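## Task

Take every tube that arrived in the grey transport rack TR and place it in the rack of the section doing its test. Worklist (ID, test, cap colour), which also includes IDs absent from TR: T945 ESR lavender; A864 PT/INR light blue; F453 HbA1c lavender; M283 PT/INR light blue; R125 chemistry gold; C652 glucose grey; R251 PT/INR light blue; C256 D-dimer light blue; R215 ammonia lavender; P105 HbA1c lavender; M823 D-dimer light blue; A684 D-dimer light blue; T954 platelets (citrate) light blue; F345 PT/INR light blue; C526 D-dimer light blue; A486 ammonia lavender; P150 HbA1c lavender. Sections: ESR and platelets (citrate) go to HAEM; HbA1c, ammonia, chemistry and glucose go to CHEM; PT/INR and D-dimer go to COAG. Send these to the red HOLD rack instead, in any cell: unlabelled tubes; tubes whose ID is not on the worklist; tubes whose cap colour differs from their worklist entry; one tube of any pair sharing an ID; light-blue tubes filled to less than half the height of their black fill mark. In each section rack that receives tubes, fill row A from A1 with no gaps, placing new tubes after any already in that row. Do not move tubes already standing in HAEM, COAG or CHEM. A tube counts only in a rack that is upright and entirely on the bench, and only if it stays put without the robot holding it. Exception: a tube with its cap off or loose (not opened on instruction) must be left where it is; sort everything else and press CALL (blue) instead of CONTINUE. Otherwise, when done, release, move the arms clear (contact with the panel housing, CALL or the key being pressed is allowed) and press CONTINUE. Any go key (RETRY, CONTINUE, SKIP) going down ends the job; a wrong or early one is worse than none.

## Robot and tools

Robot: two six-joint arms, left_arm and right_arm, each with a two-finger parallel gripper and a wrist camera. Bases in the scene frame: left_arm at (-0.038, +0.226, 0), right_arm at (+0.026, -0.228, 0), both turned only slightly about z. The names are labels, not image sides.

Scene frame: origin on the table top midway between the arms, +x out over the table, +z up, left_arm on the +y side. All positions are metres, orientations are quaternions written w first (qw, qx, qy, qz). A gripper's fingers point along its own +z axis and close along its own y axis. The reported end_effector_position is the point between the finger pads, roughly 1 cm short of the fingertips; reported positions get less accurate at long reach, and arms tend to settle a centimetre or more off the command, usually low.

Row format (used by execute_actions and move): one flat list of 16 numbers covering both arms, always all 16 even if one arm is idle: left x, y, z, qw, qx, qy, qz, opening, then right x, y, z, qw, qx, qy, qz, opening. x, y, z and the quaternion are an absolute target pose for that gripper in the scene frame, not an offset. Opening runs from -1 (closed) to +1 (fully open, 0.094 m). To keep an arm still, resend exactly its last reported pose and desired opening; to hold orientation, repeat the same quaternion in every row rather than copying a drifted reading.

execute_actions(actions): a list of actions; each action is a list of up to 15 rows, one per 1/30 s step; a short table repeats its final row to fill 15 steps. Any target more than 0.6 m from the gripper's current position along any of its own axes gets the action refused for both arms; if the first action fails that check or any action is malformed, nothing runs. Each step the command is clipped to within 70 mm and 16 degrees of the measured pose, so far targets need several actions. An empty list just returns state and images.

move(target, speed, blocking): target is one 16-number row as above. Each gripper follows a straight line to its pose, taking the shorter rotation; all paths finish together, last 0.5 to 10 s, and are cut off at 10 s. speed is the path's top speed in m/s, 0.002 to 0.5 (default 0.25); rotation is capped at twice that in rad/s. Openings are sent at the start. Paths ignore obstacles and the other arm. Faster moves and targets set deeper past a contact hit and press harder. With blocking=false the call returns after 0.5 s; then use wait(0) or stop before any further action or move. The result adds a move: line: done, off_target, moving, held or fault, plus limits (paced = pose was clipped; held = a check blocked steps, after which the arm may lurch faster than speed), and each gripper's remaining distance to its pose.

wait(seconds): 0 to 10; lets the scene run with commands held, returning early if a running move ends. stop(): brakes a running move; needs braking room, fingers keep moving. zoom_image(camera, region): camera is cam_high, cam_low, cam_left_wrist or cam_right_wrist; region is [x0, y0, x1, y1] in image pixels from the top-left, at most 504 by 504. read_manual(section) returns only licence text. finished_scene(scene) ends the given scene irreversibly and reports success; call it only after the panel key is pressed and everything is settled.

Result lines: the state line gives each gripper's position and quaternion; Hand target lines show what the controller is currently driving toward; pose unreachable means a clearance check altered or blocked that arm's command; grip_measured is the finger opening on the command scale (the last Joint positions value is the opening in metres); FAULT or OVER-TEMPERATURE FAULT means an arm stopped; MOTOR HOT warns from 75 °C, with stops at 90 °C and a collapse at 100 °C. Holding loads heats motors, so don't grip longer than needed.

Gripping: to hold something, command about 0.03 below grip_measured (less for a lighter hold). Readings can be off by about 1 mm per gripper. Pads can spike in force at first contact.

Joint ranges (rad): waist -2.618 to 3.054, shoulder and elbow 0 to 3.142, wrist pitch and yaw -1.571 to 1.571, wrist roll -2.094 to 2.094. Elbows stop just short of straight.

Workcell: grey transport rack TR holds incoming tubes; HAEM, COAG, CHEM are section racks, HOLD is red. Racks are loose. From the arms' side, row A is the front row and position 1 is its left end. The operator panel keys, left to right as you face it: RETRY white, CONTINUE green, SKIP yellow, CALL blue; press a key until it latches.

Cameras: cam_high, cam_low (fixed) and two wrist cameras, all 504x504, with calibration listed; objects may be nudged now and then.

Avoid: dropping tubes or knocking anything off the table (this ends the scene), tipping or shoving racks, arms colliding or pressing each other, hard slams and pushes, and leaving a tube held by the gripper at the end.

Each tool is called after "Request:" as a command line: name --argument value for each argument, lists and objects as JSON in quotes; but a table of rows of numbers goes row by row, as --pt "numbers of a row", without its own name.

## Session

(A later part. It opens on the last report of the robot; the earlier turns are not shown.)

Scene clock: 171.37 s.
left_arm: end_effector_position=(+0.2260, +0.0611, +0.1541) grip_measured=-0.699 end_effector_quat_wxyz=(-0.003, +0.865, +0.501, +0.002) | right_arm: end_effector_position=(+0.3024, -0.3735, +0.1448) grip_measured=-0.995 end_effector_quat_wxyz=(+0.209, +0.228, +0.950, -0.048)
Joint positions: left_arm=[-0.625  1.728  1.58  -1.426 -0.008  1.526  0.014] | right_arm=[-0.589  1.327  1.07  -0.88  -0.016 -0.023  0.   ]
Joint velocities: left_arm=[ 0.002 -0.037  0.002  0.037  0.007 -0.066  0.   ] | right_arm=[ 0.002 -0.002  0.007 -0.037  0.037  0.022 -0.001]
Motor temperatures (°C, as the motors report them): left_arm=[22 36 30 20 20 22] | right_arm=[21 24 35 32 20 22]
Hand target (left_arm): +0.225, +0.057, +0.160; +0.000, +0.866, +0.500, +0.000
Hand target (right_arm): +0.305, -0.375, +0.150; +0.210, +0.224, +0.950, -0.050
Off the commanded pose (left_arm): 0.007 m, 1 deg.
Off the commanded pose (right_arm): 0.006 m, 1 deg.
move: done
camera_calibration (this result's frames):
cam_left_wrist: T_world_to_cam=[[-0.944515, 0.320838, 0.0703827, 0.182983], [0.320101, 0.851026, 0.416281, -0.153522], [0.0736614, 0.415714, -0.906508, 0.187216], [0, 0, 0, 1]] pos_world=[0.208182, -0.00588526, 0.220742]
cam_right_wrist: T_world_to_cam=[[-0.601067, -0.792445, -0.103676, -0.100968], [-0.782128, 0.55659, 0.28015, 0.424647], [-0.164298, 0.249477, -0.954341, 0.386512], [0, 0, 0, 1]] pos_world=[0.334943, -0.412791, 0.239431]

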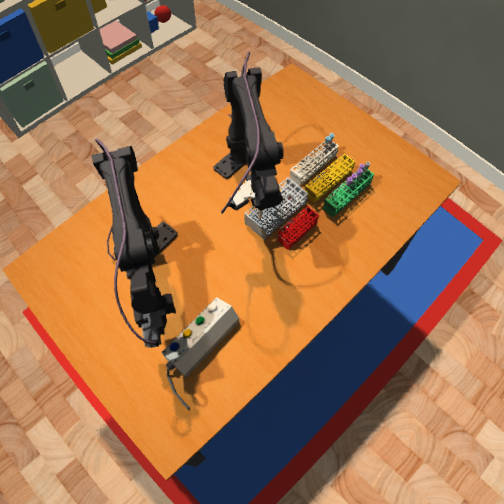

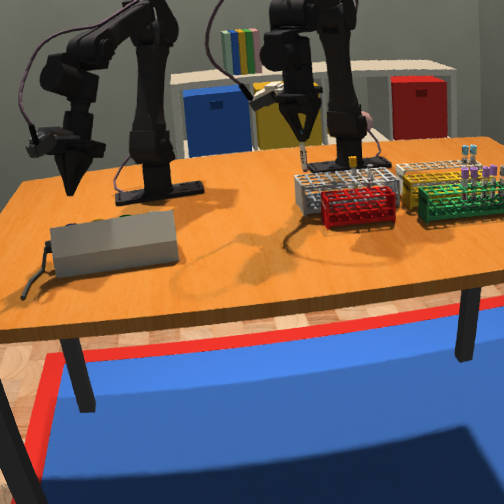

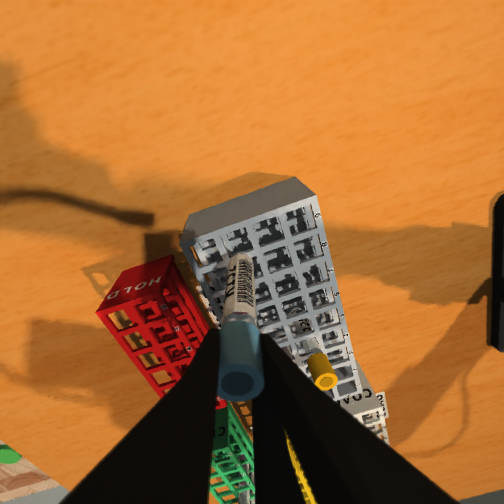

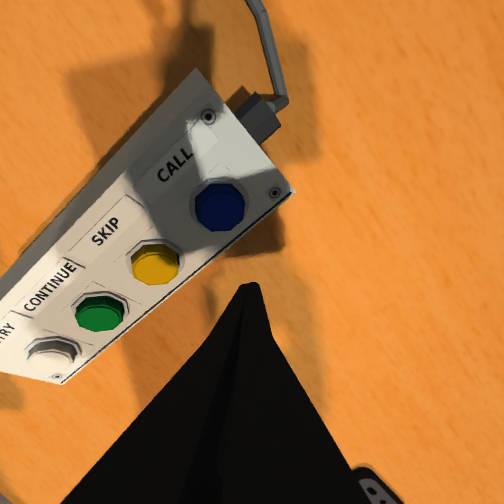

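Request:
move --target '[0.303,0.135,0.155,0.006,0.609,0.793,0.006,-0.72,0.305,-0.375,0.15,0.210,0.2235,0.950,-0.0495,-1]' --speed 0.2

Request:
zoom_image --camera "cam_low" --region '[315,135,385,205]'

Request:
zoom_image --camera "cam_left_wrist" --region '[170,190,310,330]'

Scene clock: 188.00 s.
left_arm: end_effector_position=(+0.3005, +0.1321, +0.1507) grip_measured=-0.699 end_effector_quat_wxyz=(+0.005, +0.617, +0.787, +0.006) | right_arm: end_effector_position=(+0.3024, -0.3735, +0.1448) grip_measured=-0.995 end_effector_quat_wxyz=(+0.209, +0.228, +0.950, -0.048)
Joint positions: left_arm=[-0.336  1.868  1.739 -1.428 -0.008  1.052  0.014] | right_arm=[-0.589  1.327  1.07  -0.88  -0.016 -0.023  0.   ]
Joint velocities: left_arm=[ 0.002 -0.007  0.012 -0.022 -0.022 -0.022  0.   ] | right_arm=[-0.017  0.002 -0.007  0.022 -0.022  0.007 -0.001]
Motor temperatures (°C, as the motors report them): left_arm=[22 36 32 20 20 22] | right_arm=[21 24 35 32 20 22]
Hand target (left_arm): +0.304, +0.134, +0.155; +0.008, +0.609, +0.793, +0.008
Hand target (right_arm): +0.305, -0.375, +0.150; +0.210, +0.224, +0.950, -0.050
Off the commanded pose (left_arm): 0.006 m, 1 deg.
Off the commanded pose (right_arm): 0.006 m, 1 deg.
move: done
camera_calibration (this result's frames):
cam_left_wrist: T_world_to_cam=[[-0.906037, -0.419923, 0.0525471, 0.31976], [-0.364843, 0.837976, 0.405815, -0.0272499], [-0.214444, 0.348512, -0.912443, 0.245457], [0, 0, 0, 1]] pos_world=[0.332409, 0.0715644, 0.218221]
cam_right_wrist: T_world_to_cam=[[-0.601067, -0.792445, -0.103676, -0.100968], [-0.782128, 0.55659, 0.28015, 0.424647], [-0.164298, 0.249477, -0.954341, 0.386512], [0, 0, 0, 1]] pos_world=[0.334943, -0.412791, 0.239431]

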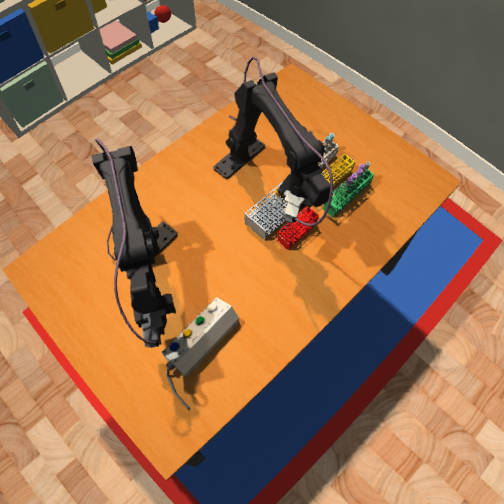

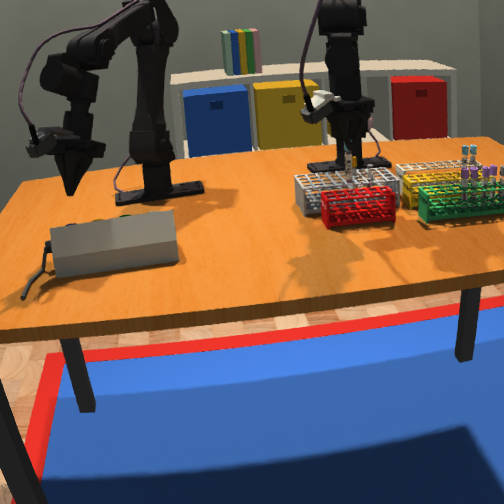

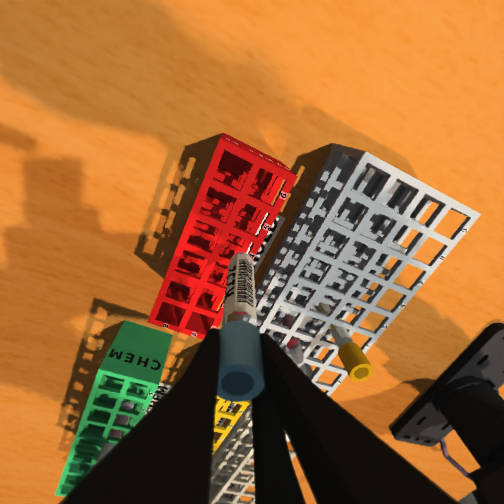

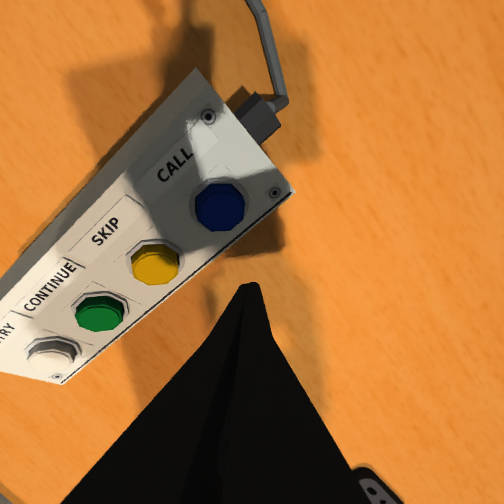

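Region (315, 135, 385, 205) of cam_low's 504x504 image, scaled by 7.200, with more detail than that image has.

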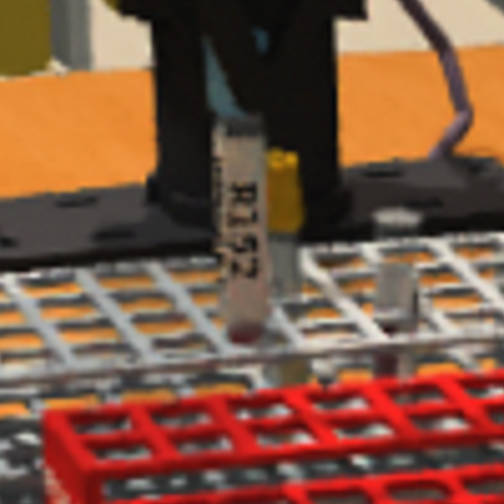

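Region (170, 190, 310, 330) of cam_left_wrist's 504x504 image, scaled by 3.600, with more detail than that image has.

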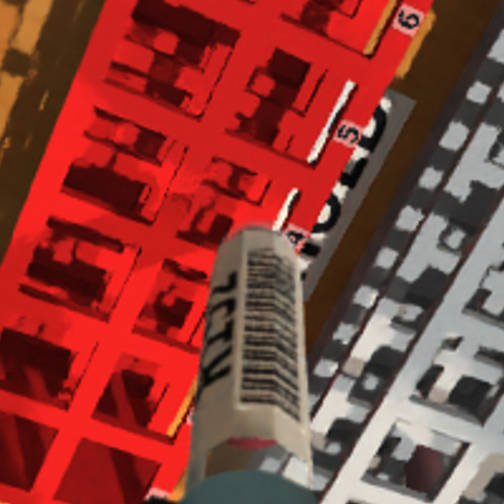

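Request:
move --target '[0.306,0.136,0.136,0.006,0.609,0.793,0.006,-0.72,0.305,-0.375,0.15,0.210,0.2235,0.950,-0.0495,-1]' --speed 0.04

Request:
zoom_image --camera "cam_left_wrist" --region '[170,190,310,330]'

Scene clock: 197.07 s.
left_arm: end_effector_position=(+0.3020, +0.1316, +0.1415) grip_measured=-0.699 end_effector_quat_wxyz=(+0.007, +0.616, +0.788, +0.007) | right_arm: end_effector_position=(+0.3024, -0.3735, +0.1448) grip_measured=-0.995 end_effector_quat_wxyz=(+0.209, +0.228, +0.950, -0.048)
Joint positions: left_arm=[-0.336  1.868  1.703 -1.388 -0.008  1.049  0.014] | right_arm=[-0.589  1.327  1.07  -0.88  -0.016 -0.023  0.   ]
Joint velocities: left_arm=[ 0.007 -0.007  0.022 -0.037  0.037  0.066 -0.001] | right_arm=[-0.002 -0.027 -0.002 -0.051  0.022 -0.081  0.001]
Motor temperatures (°C, as the motors report them): left_arm=[22 36 33 20 20 22] | right_arm=[21 24 35 32 20 22]
Hand target (left_arm): +0.306, +0.136, +0.136; +0.006, +0.609, +0.793, +0.006
Hand target (right_arm): +0.305, -0.375, +0.150; +0.210, +0.224, +0.950, -0.050
Off the commanded pose (left_arm): 0.008 m, 1 deg.
Off the commanded pose (right_arm): 0.006 m, 1 deg.
move: done
camera_calibration (this result's frames):
cam_left_wrist: T_world_to_cam=[[-0.905064, -0.422295, 0.0502533, 0.321808], [-0.368271, 0.837354, 0.403998, -0.0212097], [-0.212686, 0.347137, -0.913379, 0.237346], [0, 0, 0, 1]] pos_world=[0.333927, 0.0712667, 0.209183]
cam_right_wrist: T_world_to_cam=[[-0.601067, -0.792445, -0.103676, -0.100968], [-0.782128, 0.55659, 0.28015, 0.424647], [-0.164298, 0.249477, -0.954341, 0.386512], [0, 0, 0, 1]] pos_world=[0.334943, -0.412791, 0.239431]

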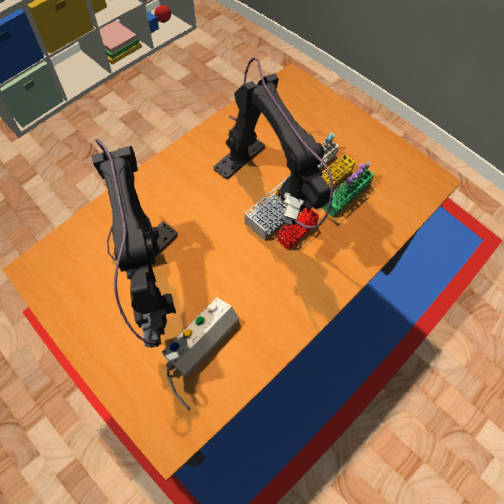

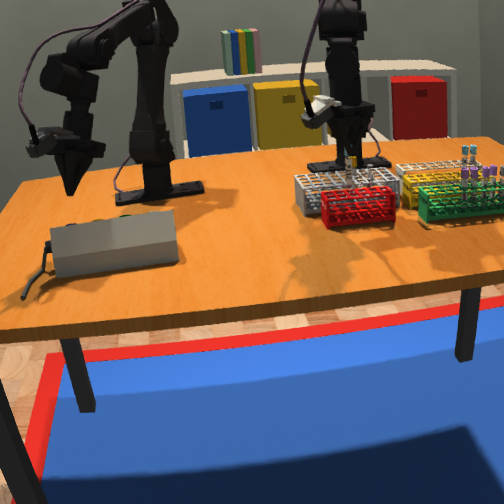

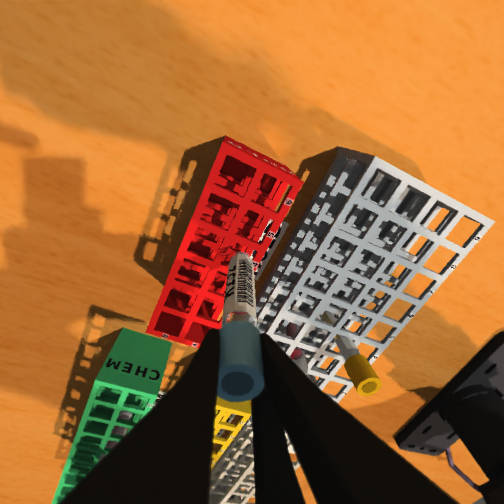

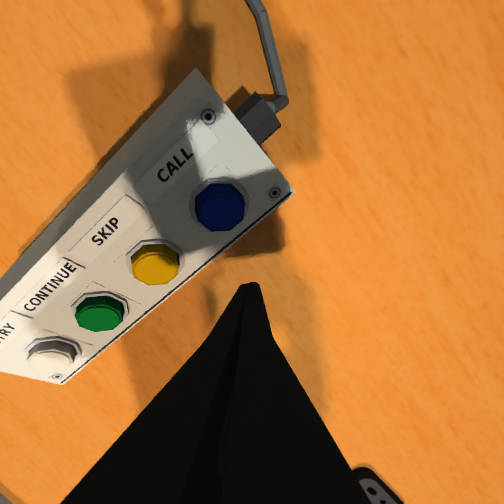

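Region (170, 190, 310, 330) of cam_left_wrist's 504x504 image, scaled by 3.600, with more detail than that image has.

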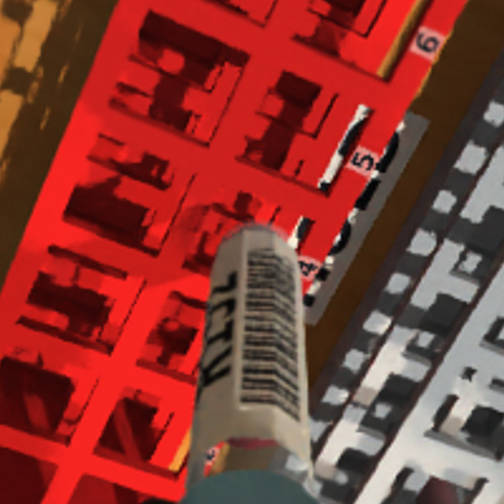

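Request:
move --target '[0.306,0.136,0.115,0.006,0.609,0.793,0.006,-0.72,0.305,-0.375,0.15,0.210,0.2235,0.950,-0.0495,-1]' --speed 0.04

Request:
zoom_image --camera "cam_left_wrist" --region '[170,190,310,330]'

Scene clock: 202.20 s.
left_arm: end_effector_position=(+0.3020, +0.1316, +0.1199) grip_measured=-0.699 end_effector_quat_wxyz=(+0.005, +0.616, +0.788, +0.006) | right_arm: end_effector_position=(+0.3024, -0.3735, +0.1448) grip_measured=-0.995 end_effector_quat_wxyz=(+0.209, +0.228, +0.950, -0.048)
Joint positions: left_arm=[-0.336  1.868  1.617 -1.305 -0.008  1.049  0.014] | right_arm=[-0.589  1.327  1.07  -0.88  -0.016 -0.023  0.   ]
Joint velocities: left_arm=[ 0.012 -0.007  0.007 -0.007 -0.007  0.066 -0.   ] | right_arm=[ 0.002 -0.002 -0.012 -0.007 -0.022 -0.095 -0.   ]
Motor temperatures (°C, as the motors report them): left_arm=[22 37 32 20 20 22] | right_arm=[21 24 35 31 20 22]
Hand target (left_arm): +0.306, +0.136, +0.115; +0.006, +0.609, +0.793, +0.006
Hand target (right_arm): +0.305, -0.375, +0.150; +0.210, +0.224, +0.950, -0.050
Off the commanded pose (left_arm): 0.008 m, 1 deg.
Off the commanded pose (right_arm): 0.006 m, 1 deg.
move: done
camera_calibration (this result's frames):
cam_left_wrist: T_world_to_cam=[[-0.904933, -0.422333, 0.052269, 0.322634], [-0.367231, 0.837059, 0.405554, -0.0129515], [-0.215031, 0.347804, -0.912575, 0.218198], [0, 0, 0, 1]] pos_world=[0.334125, 0.0712101, 0.18751]
cam_right_wrist: T_world_to_cam=[[-0.601067, -0.792445, -0.103676, -0.100968], [-0.782128, 0.55659, 0.28015, 0.424647], [-0.164298, 0.249477, -0.954341, 0.386512], [0, 0, 0, 1]] pos_world=[0.334943, -0.412791, 0.239431]

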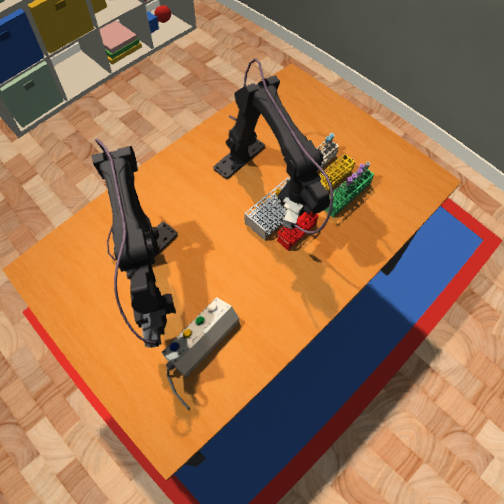

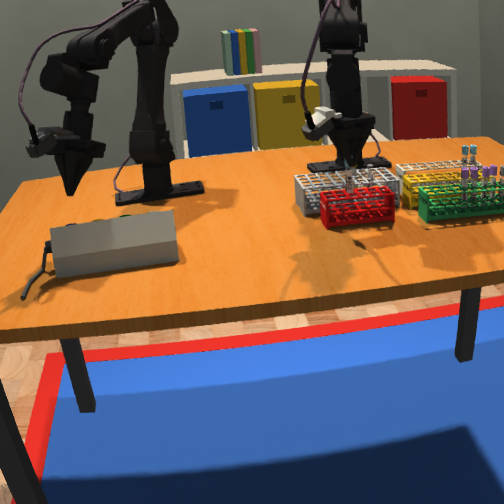

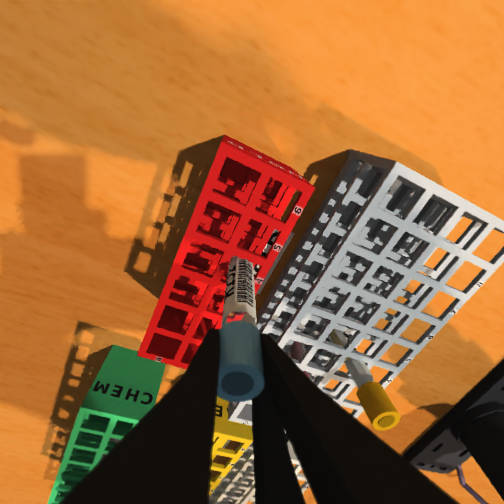

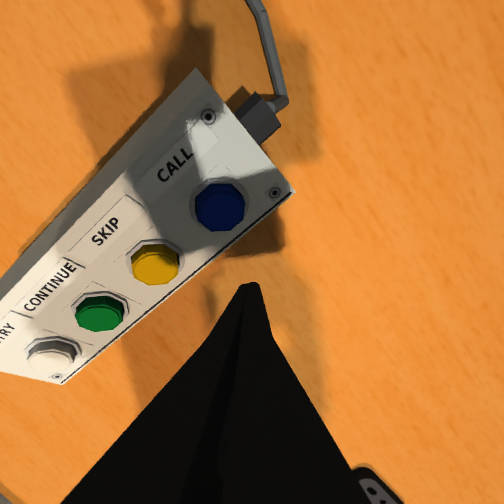

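Region (170, 190, 310, 330) of cam_left_wrist's 504x504 image, scaled by 3.600, with more detail than that image has.

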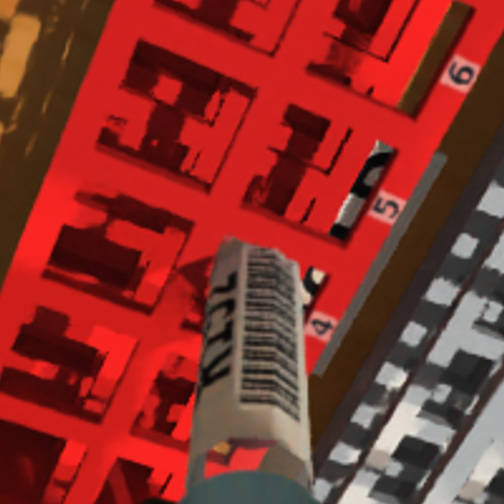

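Request:
move --target '[0.306,0.137,0.084,0.004,0.609,0.793,0.004,-0.72,0.305,-0.375,0.15,0.210,0.2235,0.950,-0.0495,-1]' --speed 0.04

Scene clock: 208.03 s.
left_arm: end_effector_position=(+0.3027, +0.1343, +0.0871) grip_measured=-0.699 end_effector_quat_wxyz=(+0.000, +0.612, +0.790, +0.004) | right_arm: end_effector_position=(+0.3024, -0.3735, +0.1448) grip_measured=-0.995 end_effector_quat_wxyz=(+0.209, +0.228, +0.950, -0.048)
Joint positions: left_arm=[-0.328  1.887  1.512 -1.191 -0.008  1.049  0.014] | right_arm=[-0.589  1.327  1.07  -0.88  -0.016 -0.023  0.   ]
Joint velocities: left_arm=[ 0.022 -0.012  0.012 -0.022 -0.037  0.007  0.001] | right_arm=[-0.017 -0.012  0.002 -0.022 -0.037 -0.051  0.001]
Motor temperatures (°C, as the motors report them): left_arm=[22 37 31 20 20 22] | right_arm=[21 24 35 31 20 22]
Hand target (left_arm): +0.306, +0.137, +0.084; +0.004, +0.609, +0.793, +0.004
Hand target (right_arm): +0.305, -0.375, +0.150; +0.210, +0.224, +0.950, -0.050
Off the commanded pose (left_arm): 0.005 m, 1 deg.
Off the commanded pose (right_arm): 0.006 m, 1 deg.
move: done
camera_calibration (this result's frames):
cam_left_wrist: T_world_to_cam=[[-0.900941, -0.429729, 0.060328, 0.325228], [-0.369717, 0.832929, 0.411751, -0.000899663], [-0.22719, 0.348659, -0.909297, 0.190708], [0, 0, 0, 1]] pos_world=[0.336006, 0.0740174, 0.15416]
cam_right_wrist: T_world_to_cam=[[-0.601067, -0.792445, -0.103676, -0.100968], [-0.782128, 0.55659, 0.28015, 0.424647], [-0.164298, 0.249477, -0.954341, 0.386512], [0, 0, 0, 1]] pos_world=[0.334943, -0.412791, 0.239431]

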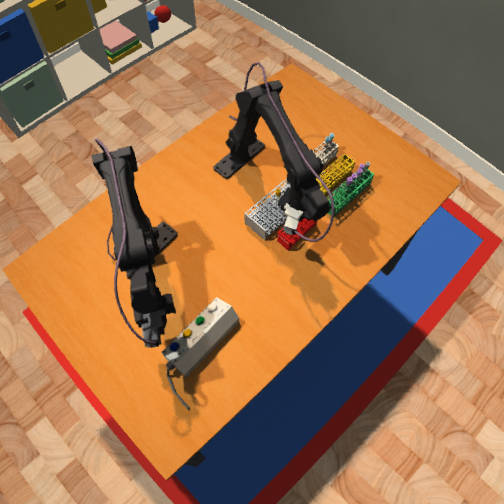

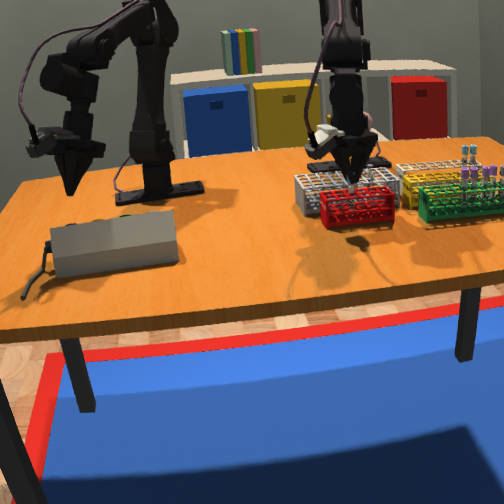

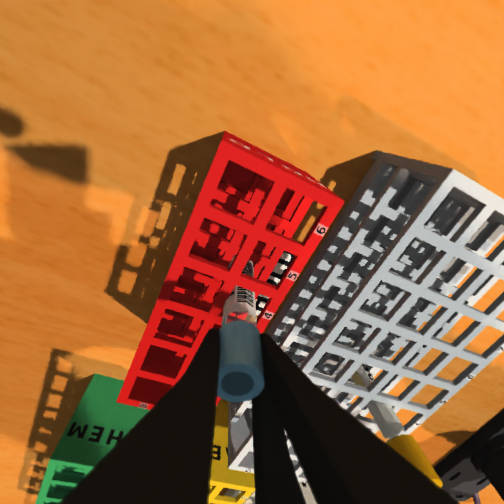

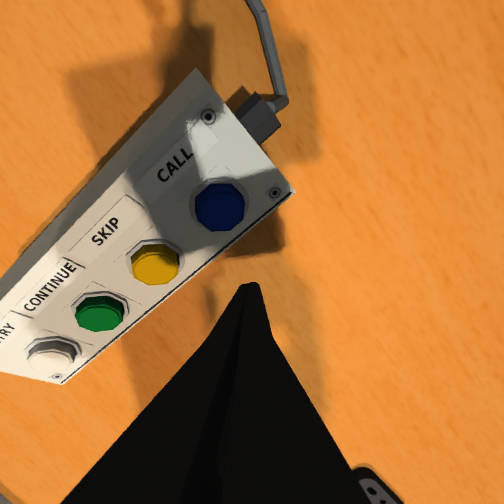

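Request:
execute_actions --actions '[[[0.306,0.137,0.084,0.004,0.609,0.793,0.004,-0.70,0.305,-0.375,0.15,0.210,0.2235,0.950,-0.0495,-1],[0.306,0.137,0.084,0.004,0.609,0.793,0.004,-0.68,0.305,-0.375,0.15,0.210,0.2235,0.950,-0.0495,-1],[0.306,0.137,0.084,0.004,0.609,0.793,0.004,-0.66,0.305,-0.375,0.15,0.210,0.2235,0.950,-0.0495,-1],[0.306,0.137,0.084,0.004,0.609,0.793,0.004,-0.63,0.305,-0.375,0.15,0.210,0.2235,0.950,-0.0495,-1],[0.306,0.137,0.084,0.004,0.609,0.793,0.004,-0.59,0.305,-0.375,0.15,0.210,0.2235,0.950,-0.0495,-1],[0.306,0.137,0.084,0.004,0.609,0.793,0.004,-0.54,0.305,-0.375,0.15,0.210,0.2235,0.950,-0.0495,-1],[0.306,0.137,0.084,0.004,0.609,0.793,0.004,-0.48,0.305,-0.375,0.15,0.210,0.2235,0.950,-0.0495,-1],[0.306,0.137,0.084,0.004,0.609,0.793,0.004,-0.42,0.305,-0.375,0.15,0.210,0.2235,0.950,-0.0495,-1],[0.306,0.137,0.084,0.004,0.609,0.793,0.004,-0.36,0.305,-0.375,0.15,0.210,0.2235,0.950,-0.0495,-1],[0.306,0.137,0.084,0.004,0.609,0.793,0.004,-0.3,0.305,-0.375,0.15,0.210,0.2235,0.950,-0.0495,-1]]]'

Request:
move --target '[0.305,0.137,0.135,0.002,0.609,0.793,0.002,-0.3,0.305,-0.375,0.15,0.210,0.2235,0.950,-0.0495,-1]' --speed 0.12

Request:
move --target '[0.201,0.168,0.130,0.0,0.866,0.5,0.0,-0.3,0.305,-0.375,0.15,0.210,0.2235,0.950,-0.0495,-1]' --speed 0.22

Scene clock: 259.87 s.
left_arm: end_effector_position=(+0.3032, +0.1342, +0.0871) grip_measured=-0.303 end_effector_quat_wxyz=(+0.001, +0.612, +0.790, +0.005) | right_arm: end_effector_position=(+0.3024, -0.3735, +0.1448) grip_measured=-0.995 end_effector_quat_wxyz=(+0.209, +0.228, +0.950, -0.048)
Joint positions: left_arm=[-0.328  1.887  1.512 -1.189 -0.008  1.049  0.033] | right_arm=[-0.589  1.327  1.07  -0.88  -0.016 -0.023  0.   ]
Joint velocities: left_arm=[-0.017 -0.012  0.012 -0.066 -0.037 -0.051  0.   ] | right_arm=[-0.002  0.017 -0.017  0.022  0.066  0.081 -0.   ]
Motor temperatures (°C, as the motors report them): left_arm=[22 38 30 20 20 22] | right_arm=[21 24 36 31 20 22]
Hand target (left_arm): +0.306, +0.137, +0.084; +0.004, +0.609, +0.793, +0.004
Hand target (right_arm): +0.305, -0.375, +0.150; +0.210, +0.224, +0.950, -0.050
Off the commanded pose (left_arm): 0.005 m, 1 deg.
Off the commanded pose (right_arm): 0.006 m, 1 deg.
camera_calibration (this result's frames):
cam_left_wrist: T_world_to_cam=[[-0.90105, -0.429698, 0.0588894, 0.32574], [-0.370473, 0.833137, 0.410648, -0.000329133], [-0.225518, 0.348197, -0.90989, 0.190464], [0, 0, 0, 1]] pos_world=[0.336339, 0.0739253, 0.154254]
cam_right_wrist: T_world_to_cam=[[-0.601067, -0.792445, -0.103676, -0.100968], [-0.782128, 0.55659, 0.28015, 0.424647], [-0.164298, 0.249477, -0.954341, 0.386512], [0, 0, 0, 1]] pos_world=[0.334943, -0.412791, 0.239431]

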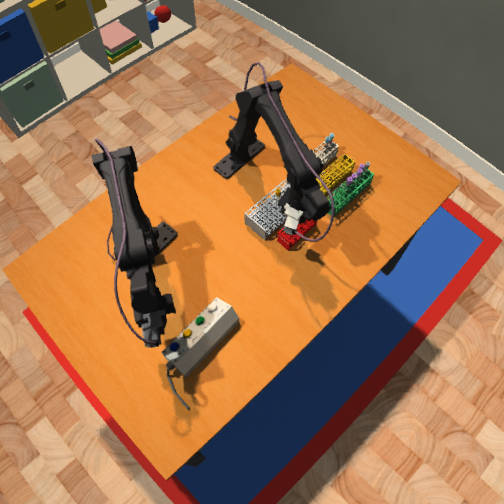

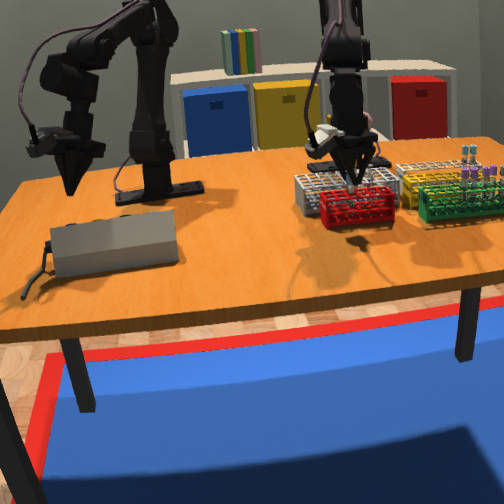

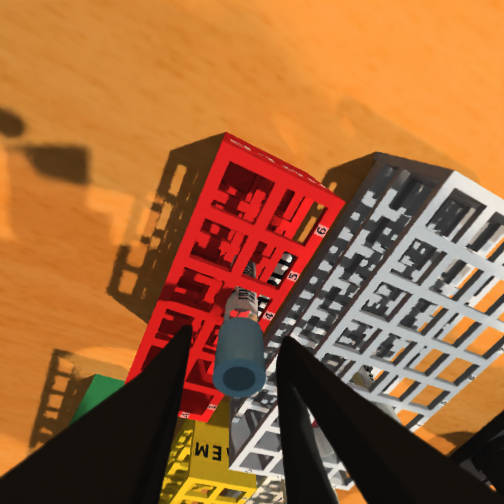

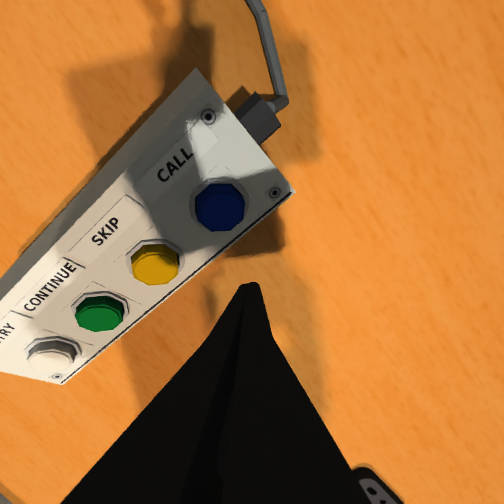

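Scene clock: 260.90 s.
left_arm: end_effector_position=(+0.3023, +0.1345, +0.1272) grip_measured=-0.303 end_effector_quat_wxyz=(-0.004, +0.612, +0.790, +0.002) | right_arm: end_effector_position=(+0.3024, -0.3735, +0.1448) grip_measured=-0.995 end_effector_quat_wxyz=(+0.209, +0.228, +0.950, -0.048)
Joint positions: left_arm=[-0.328  1.887  1.672 -1.362 -0.008  1.049  0.033] | right_arm=[-0.589  1.327  1.07  -0.88  -0.016 -0.023  0.   ]
Joint velocities: left_arm=[-0.012 -0.012  0.017 -0.11  -0.037  0.022 -0.001] | right_arm=[-0.007 -0.022 -0.002 -0.081  0.037 -0.051  0.001]
Motor temperatures (°C, as the motors report them): left_arm=[22 38 30 20 20 22] | right_arm=[21 24 36 31 20 22]
Hand target (left_arm): +0.305, +0.137, +0.135; +0.002, +0.609, +0.793, +0.002
Hand target (right_arm): +0.305, -0.375, +0.150; +0.210, +0.224, +0.950, -0.050
Off the commanded pose (left_arm): 0.009 m, 1 deg.
Off the commanded pose (right_arm): 0.006 m, 1 deg.
move: done
camera_calibration (this result's frames):
cam_left_wrist: T_world_to_cam=[[-0.900278, -0.429911, 0.06838, 0.321281], [-0.365446, 0.83175, 0.417901, -0.0195857], [-0.236535, 0.351237, -0.905916, 0.229104], [0, 0, 0, 1]] pos_world=[0.336276, 0.0739429, 0.193765]
cam_right_wrist: T_world_to_cam=[[-0.601067, -0.792445, -0.103676, -0.100968], [-0.782128, 0.55659, 0.28015, 0.424647], [-0.164298, 0.249477, -0.954341, 0.386512], [0, 0, 0, 1]] pos_world=[0.334943, -0.412791, 0.239431]

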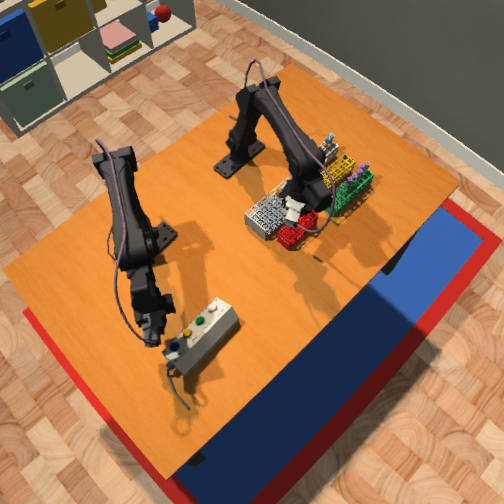

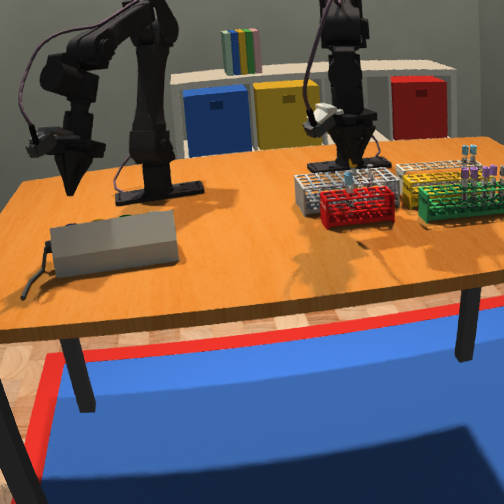

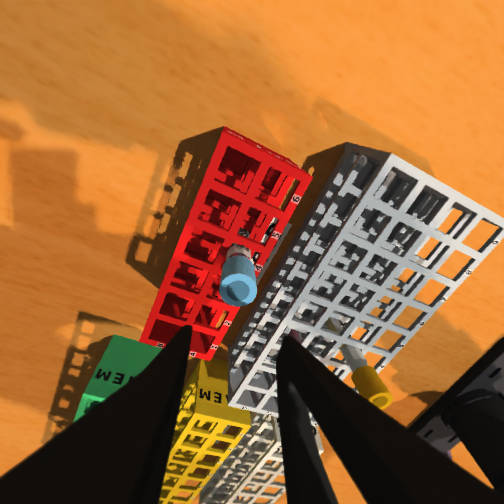

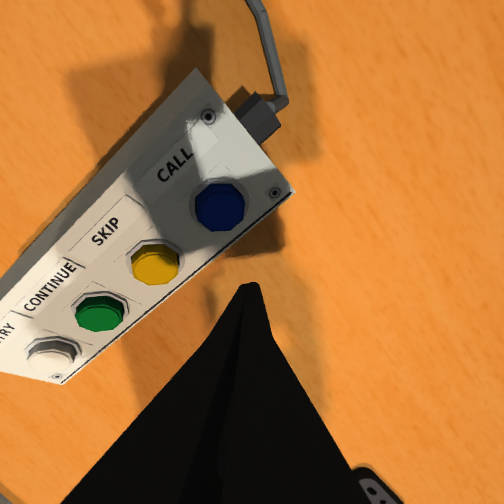

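Scene clock: 263.20 s.
left_arm: end_effector_position=(+0.2019, +0.1668, +0.1251) grip_measured=-0.303 end_effector_quat_wxyz=(-0.012, +0.866, +0.499, -0.007) | right_arm: end_effector_position=(+0.3024, -0.3735, +0.1448) grip_measured=-0.995 end_effector_quat_wxyz=(+0.209, +0.228, +0.950, -0.048)
Joint positions: left_arm=[-0.31   1.503  1.228 -1.323 -0.008  1.844  0.033] | right_arm=[-0.589  1.327  1.07  -0.88  -0.016 -0.023  0.   ]
Joint velocities: left_arm=[-0.012 -0.002 -0.002 -0.022 -0.037  0.051  0.   ] | right_arm=[-0.012  0.002 -0.012  0.051  0.007 -0.022 -0.   ]
Motor temperatures (°C, as the motors report them): left_arm=[22 38 30 20 20 22] | right_arm=[21 24 36 31 20 22]
Hand target (left_arm): +0.201, +0.169, +0.129; -0.000, +0.866, +0.500, +0.000
Hand target (right_arm): +0.305, -0.375, +0.150; +0.210, +0.224, +0.950, -0.050
Off the commanded pose (left_arm): 0.005 m, 2 deg.
Off the commanded pose (right_arm): 0.006 m, 1 deg.
move: done
camera_calibration (this result's frames):
cam_left_wrist: T_world_to_cam=[[-0.941103, 0.32432, 0.095611, 0.123971], [0.333962, 0.847388, 0.4128, -0.225452], [0.0528597, 0.420418, -0.90579, 0.122104], [0, 0, 0, 1]] pos_world=[0.185508, 0.0995042, 0.191815]
cam_right_wrist: T_world_to_cam=[[-0.601067, -0.792445, -0.103676, -0.100968], [-0.782128, 0.55659, 0.28015, 0.424647], [-0.164298, 0.249477, -0.954341, 0.386512], [0, 0, 0, 1]] pos_world=[0.334943, -0.412791, 0.239431]

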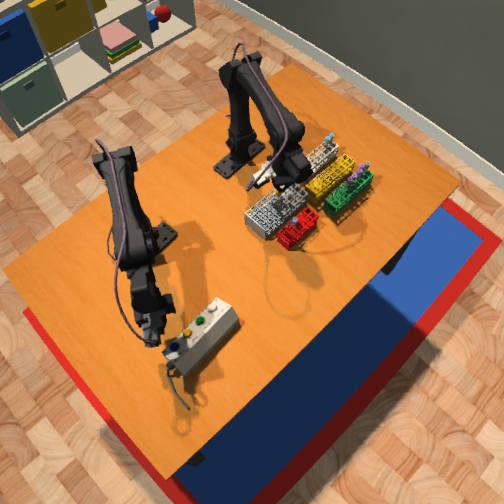

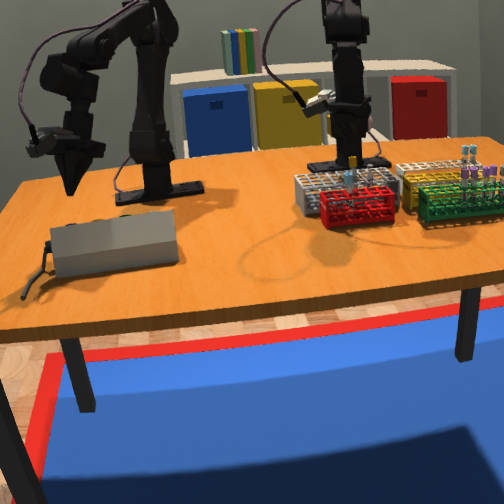

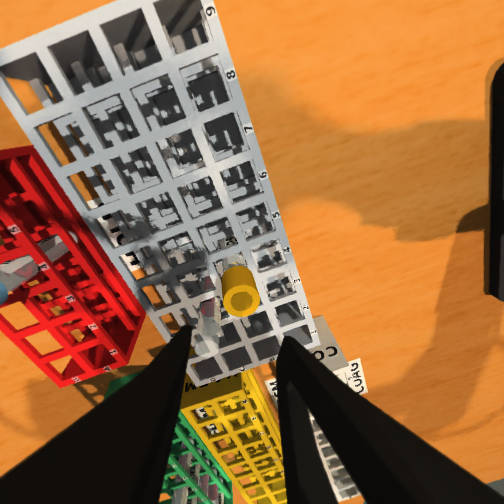

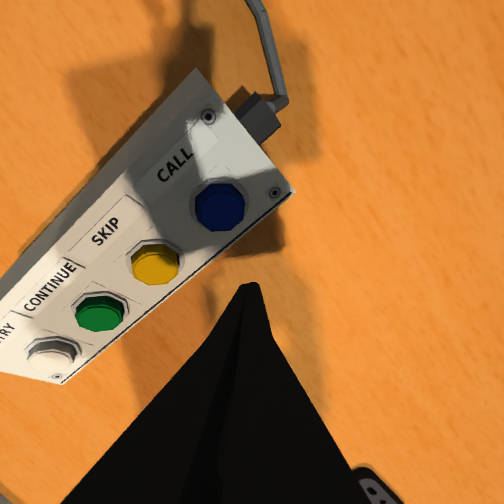

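Request:
zoom_image --camera "cam_left_wrist" --region '[170,225,310,365]'

Request:
zoom_image --camera "cam_low" --region '[325,140,395,210]'

Region (170, 225, 310, 365) of cam_left_wrist's 504x504 image, scaled by 3.600, with more detail than that image has.

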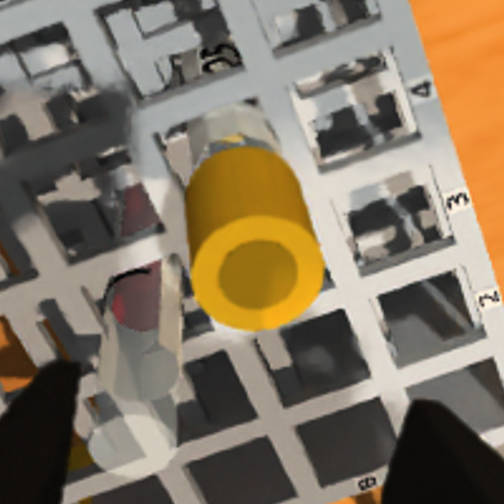

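Region (325, 140, 395, 210) of cam_low's 504x504 image, scaled by 7.200, with more detail than that image has.

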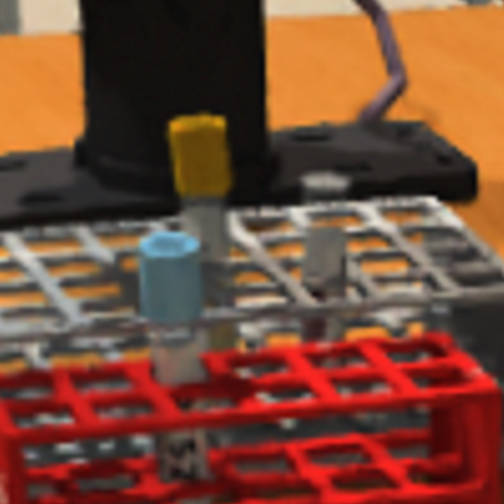

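Request:
move --target '[0.200,0.168,0.100,0.0,0.866,0.5,0.0,-0.35,0.305,-0.375,0.15,0.210,0.2235,0.950,-0.0495,-1]' --speed 0.05

Scene clock: 274.23 s.
left_arm: end_effector_position=(+0.1986, +0.1676, +0.0963) grip_measured=-0.347 end_effector_quat_wxyz=(-0.013, +0.867, +0.498, -0.008) | right_arm: end_effector_position=(+0.3024, -0.3735, +0.1448) grip_measured=-0.995 end_effector_quat_wxyz=(+0.209, +0.228, +0.950, -0.048)
Joint positions: left_arm=[-0.31   1.503  1.114 -1.212 -0.008  1.848  0.031] | right_arm=[-0.589  1.327  1.07  -0.88  -0.016 -0.023  0.   ]
Joint velocities: left_arm=[ 0.007  0.007 -0.002  0.051 -0.037 -0.007 -0.   ] | right_arm=[-0.022  0.007 -0.012 -0.022 -0.022 -0.081 -0.002]
Motor temperatures (°C, as the motors report them): left_arm=[22 37 30 20 20 22] | right_arm=[21 24 36 30 20 22]
Hand target (left_arm): +0.200, +0.168, +0.100; -0.000, +0.866, +0.500, +0.000
Hand target (right_arm): +0.305, -0.375, +0.150; +0.210, +0.224, +0.950, -0.050
Off the commanded pose (left_arm): 0.004 m, 2 deg.
Off the commanded pose (right_arm): 0.006 m, 1 deg.
move: done
camera_calibration (this result's frames):
cam_left_wrist: T_world_to_cam=[[-0.939693, 0.327482, 0.098656, 0.122249], [0.338108, 0.845957, 0.412358, -0.21372], [0.0515812, 0.420847, -0.905664, 0.0960024], [0, 0, 0, 1]] pos_world=[0.182184, 0.100361, 0.163014]
cam_right_wrist: T_world_to_cam=[[-0.601067, -0.792445, -0.103676, -0.100968], [-0.782128, 0.55659, 0.28015, 0.424647], [-0.164298, 0.249477, -0.954341, 0.386512], [0, 0, 0, 1]] pos_world=[0.334943, -0.412791, 0.239431]

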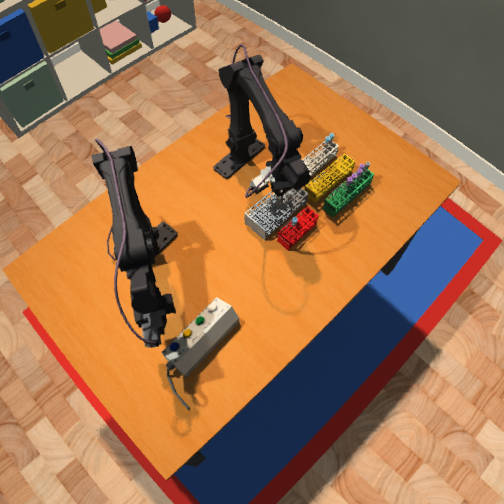

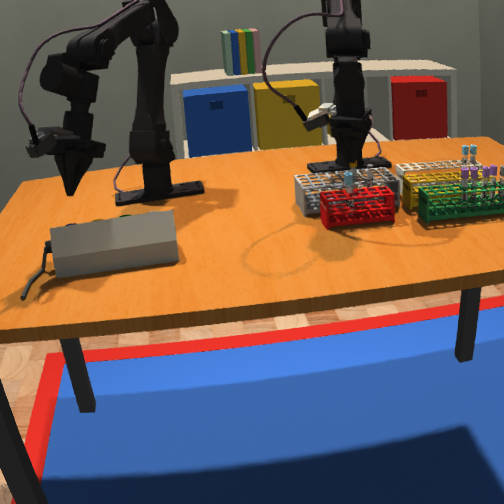

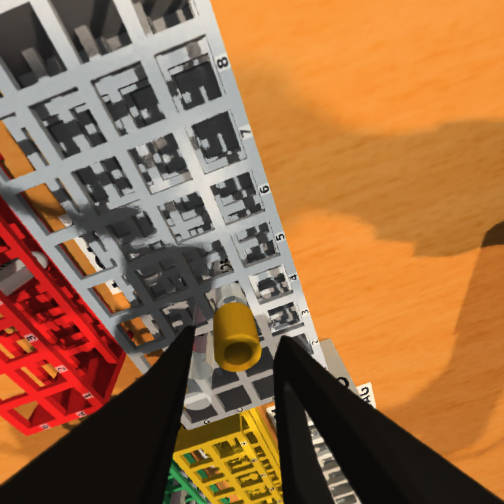

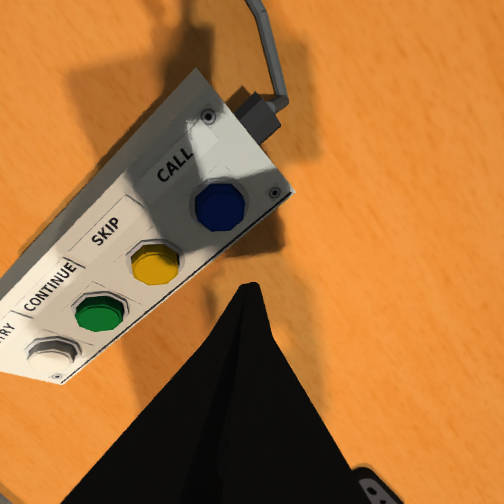

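Request:
move --target '[0.2005,0.168,0.090,0.004,0.866,0.5,0.002,-0.4,0.305,-0.375,0.15,0.210,0.2235,0.950,-0.0495,-1]' --speed 0.03

Scene clock: 278.63 s.
left_arm: end_effector_position=(+0.1986, +0.1676, +0.0866) grip_measured=-0.397 end_effector_quat_wxyz=(-0.011, +0.867, +0.498, -0.006) | right_arm: end_effector_position=(+0.3024, -0.3735, +0.1448) grip_measured=-0.995 end_effector_quat_wxyz=(+0.209, +0.228, +0.950, -0.048)
Joint positions: left_arm=[-0.31   1.503  1.075 -1.166 -0.008  1.848  0.028] | right_arm=[-0.589  1.327  1.07  -0.88  -0.016 -0.023  0.   ]
Joint velocities: left_arm=[ 0.022 -0.017 -0.002 -0.007 -0.066 -0.051 -0.001] | right_arm=[ 0.007  0.022  0.012 -0.007  0.022  0.007  0.   ]
Motor temperatures (°C, as the motors report them): left_arm=[22 37 30 20 20 22] | right_arm=[21 24 36 30 20 22]
Hand target (left_arm): +0.200, +0.168, +0.090; +0.004, +0.866, +0.500, +0.002
Hand target (right_arm): +0.305, -0.375, +0.150; +0.210, +0.224, +0.950, -0.050
Off the commanded pose (left_arm): 0.004 m, 2 deg.
Off the commanded pose (right_arm): 0.006 m, 1 deg.
move: done
camera_calibration (this result's frames):
cam_left_wrist: T_world_to_cam=[[-0.940292, 0.327636, 0.0922233, 0.123826], [0.335515, 0.846623, 0.413109, -0.20937], [0.0572711, 0.419386, -0.906, 0.0863419], [0, 0, 0, 1]] pos_world=[0.181735, 0.100477, 0.153299]
cam_right_wrist: T_world_to_cam=[[-0.601067, -0.792445, -0.103676, -0.100968], [-0.782128, 0.55659, 0.28015, 0.424647], [-0.164298, 0.249477, -0.954341, 0.386512], [0, 0, 0, 1]] pos_world=[0.334943, -0.412791, 0.239431]

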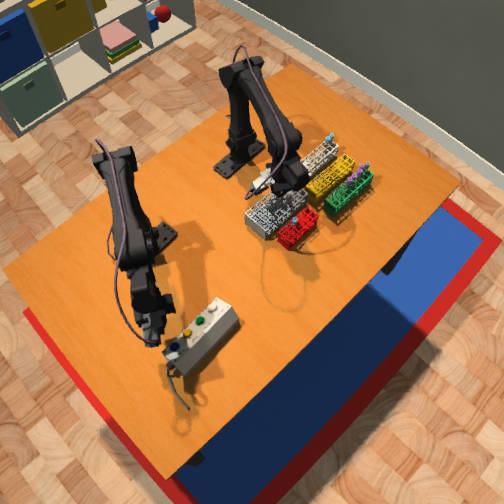

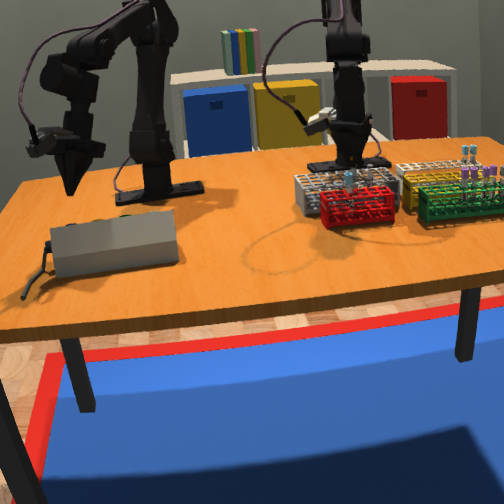

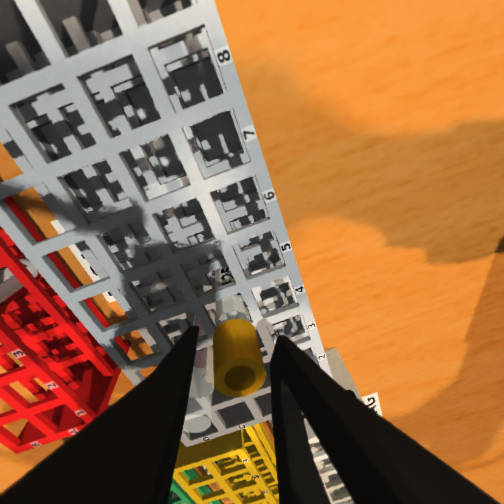

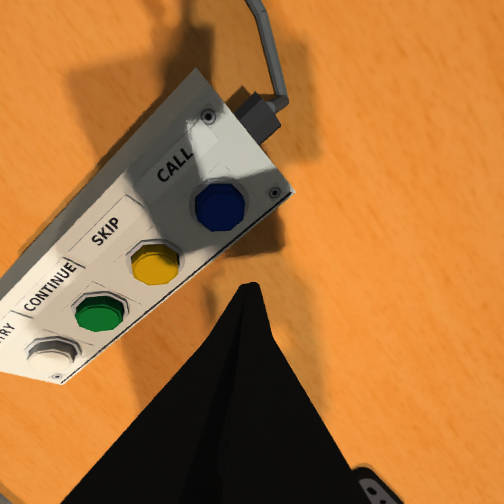

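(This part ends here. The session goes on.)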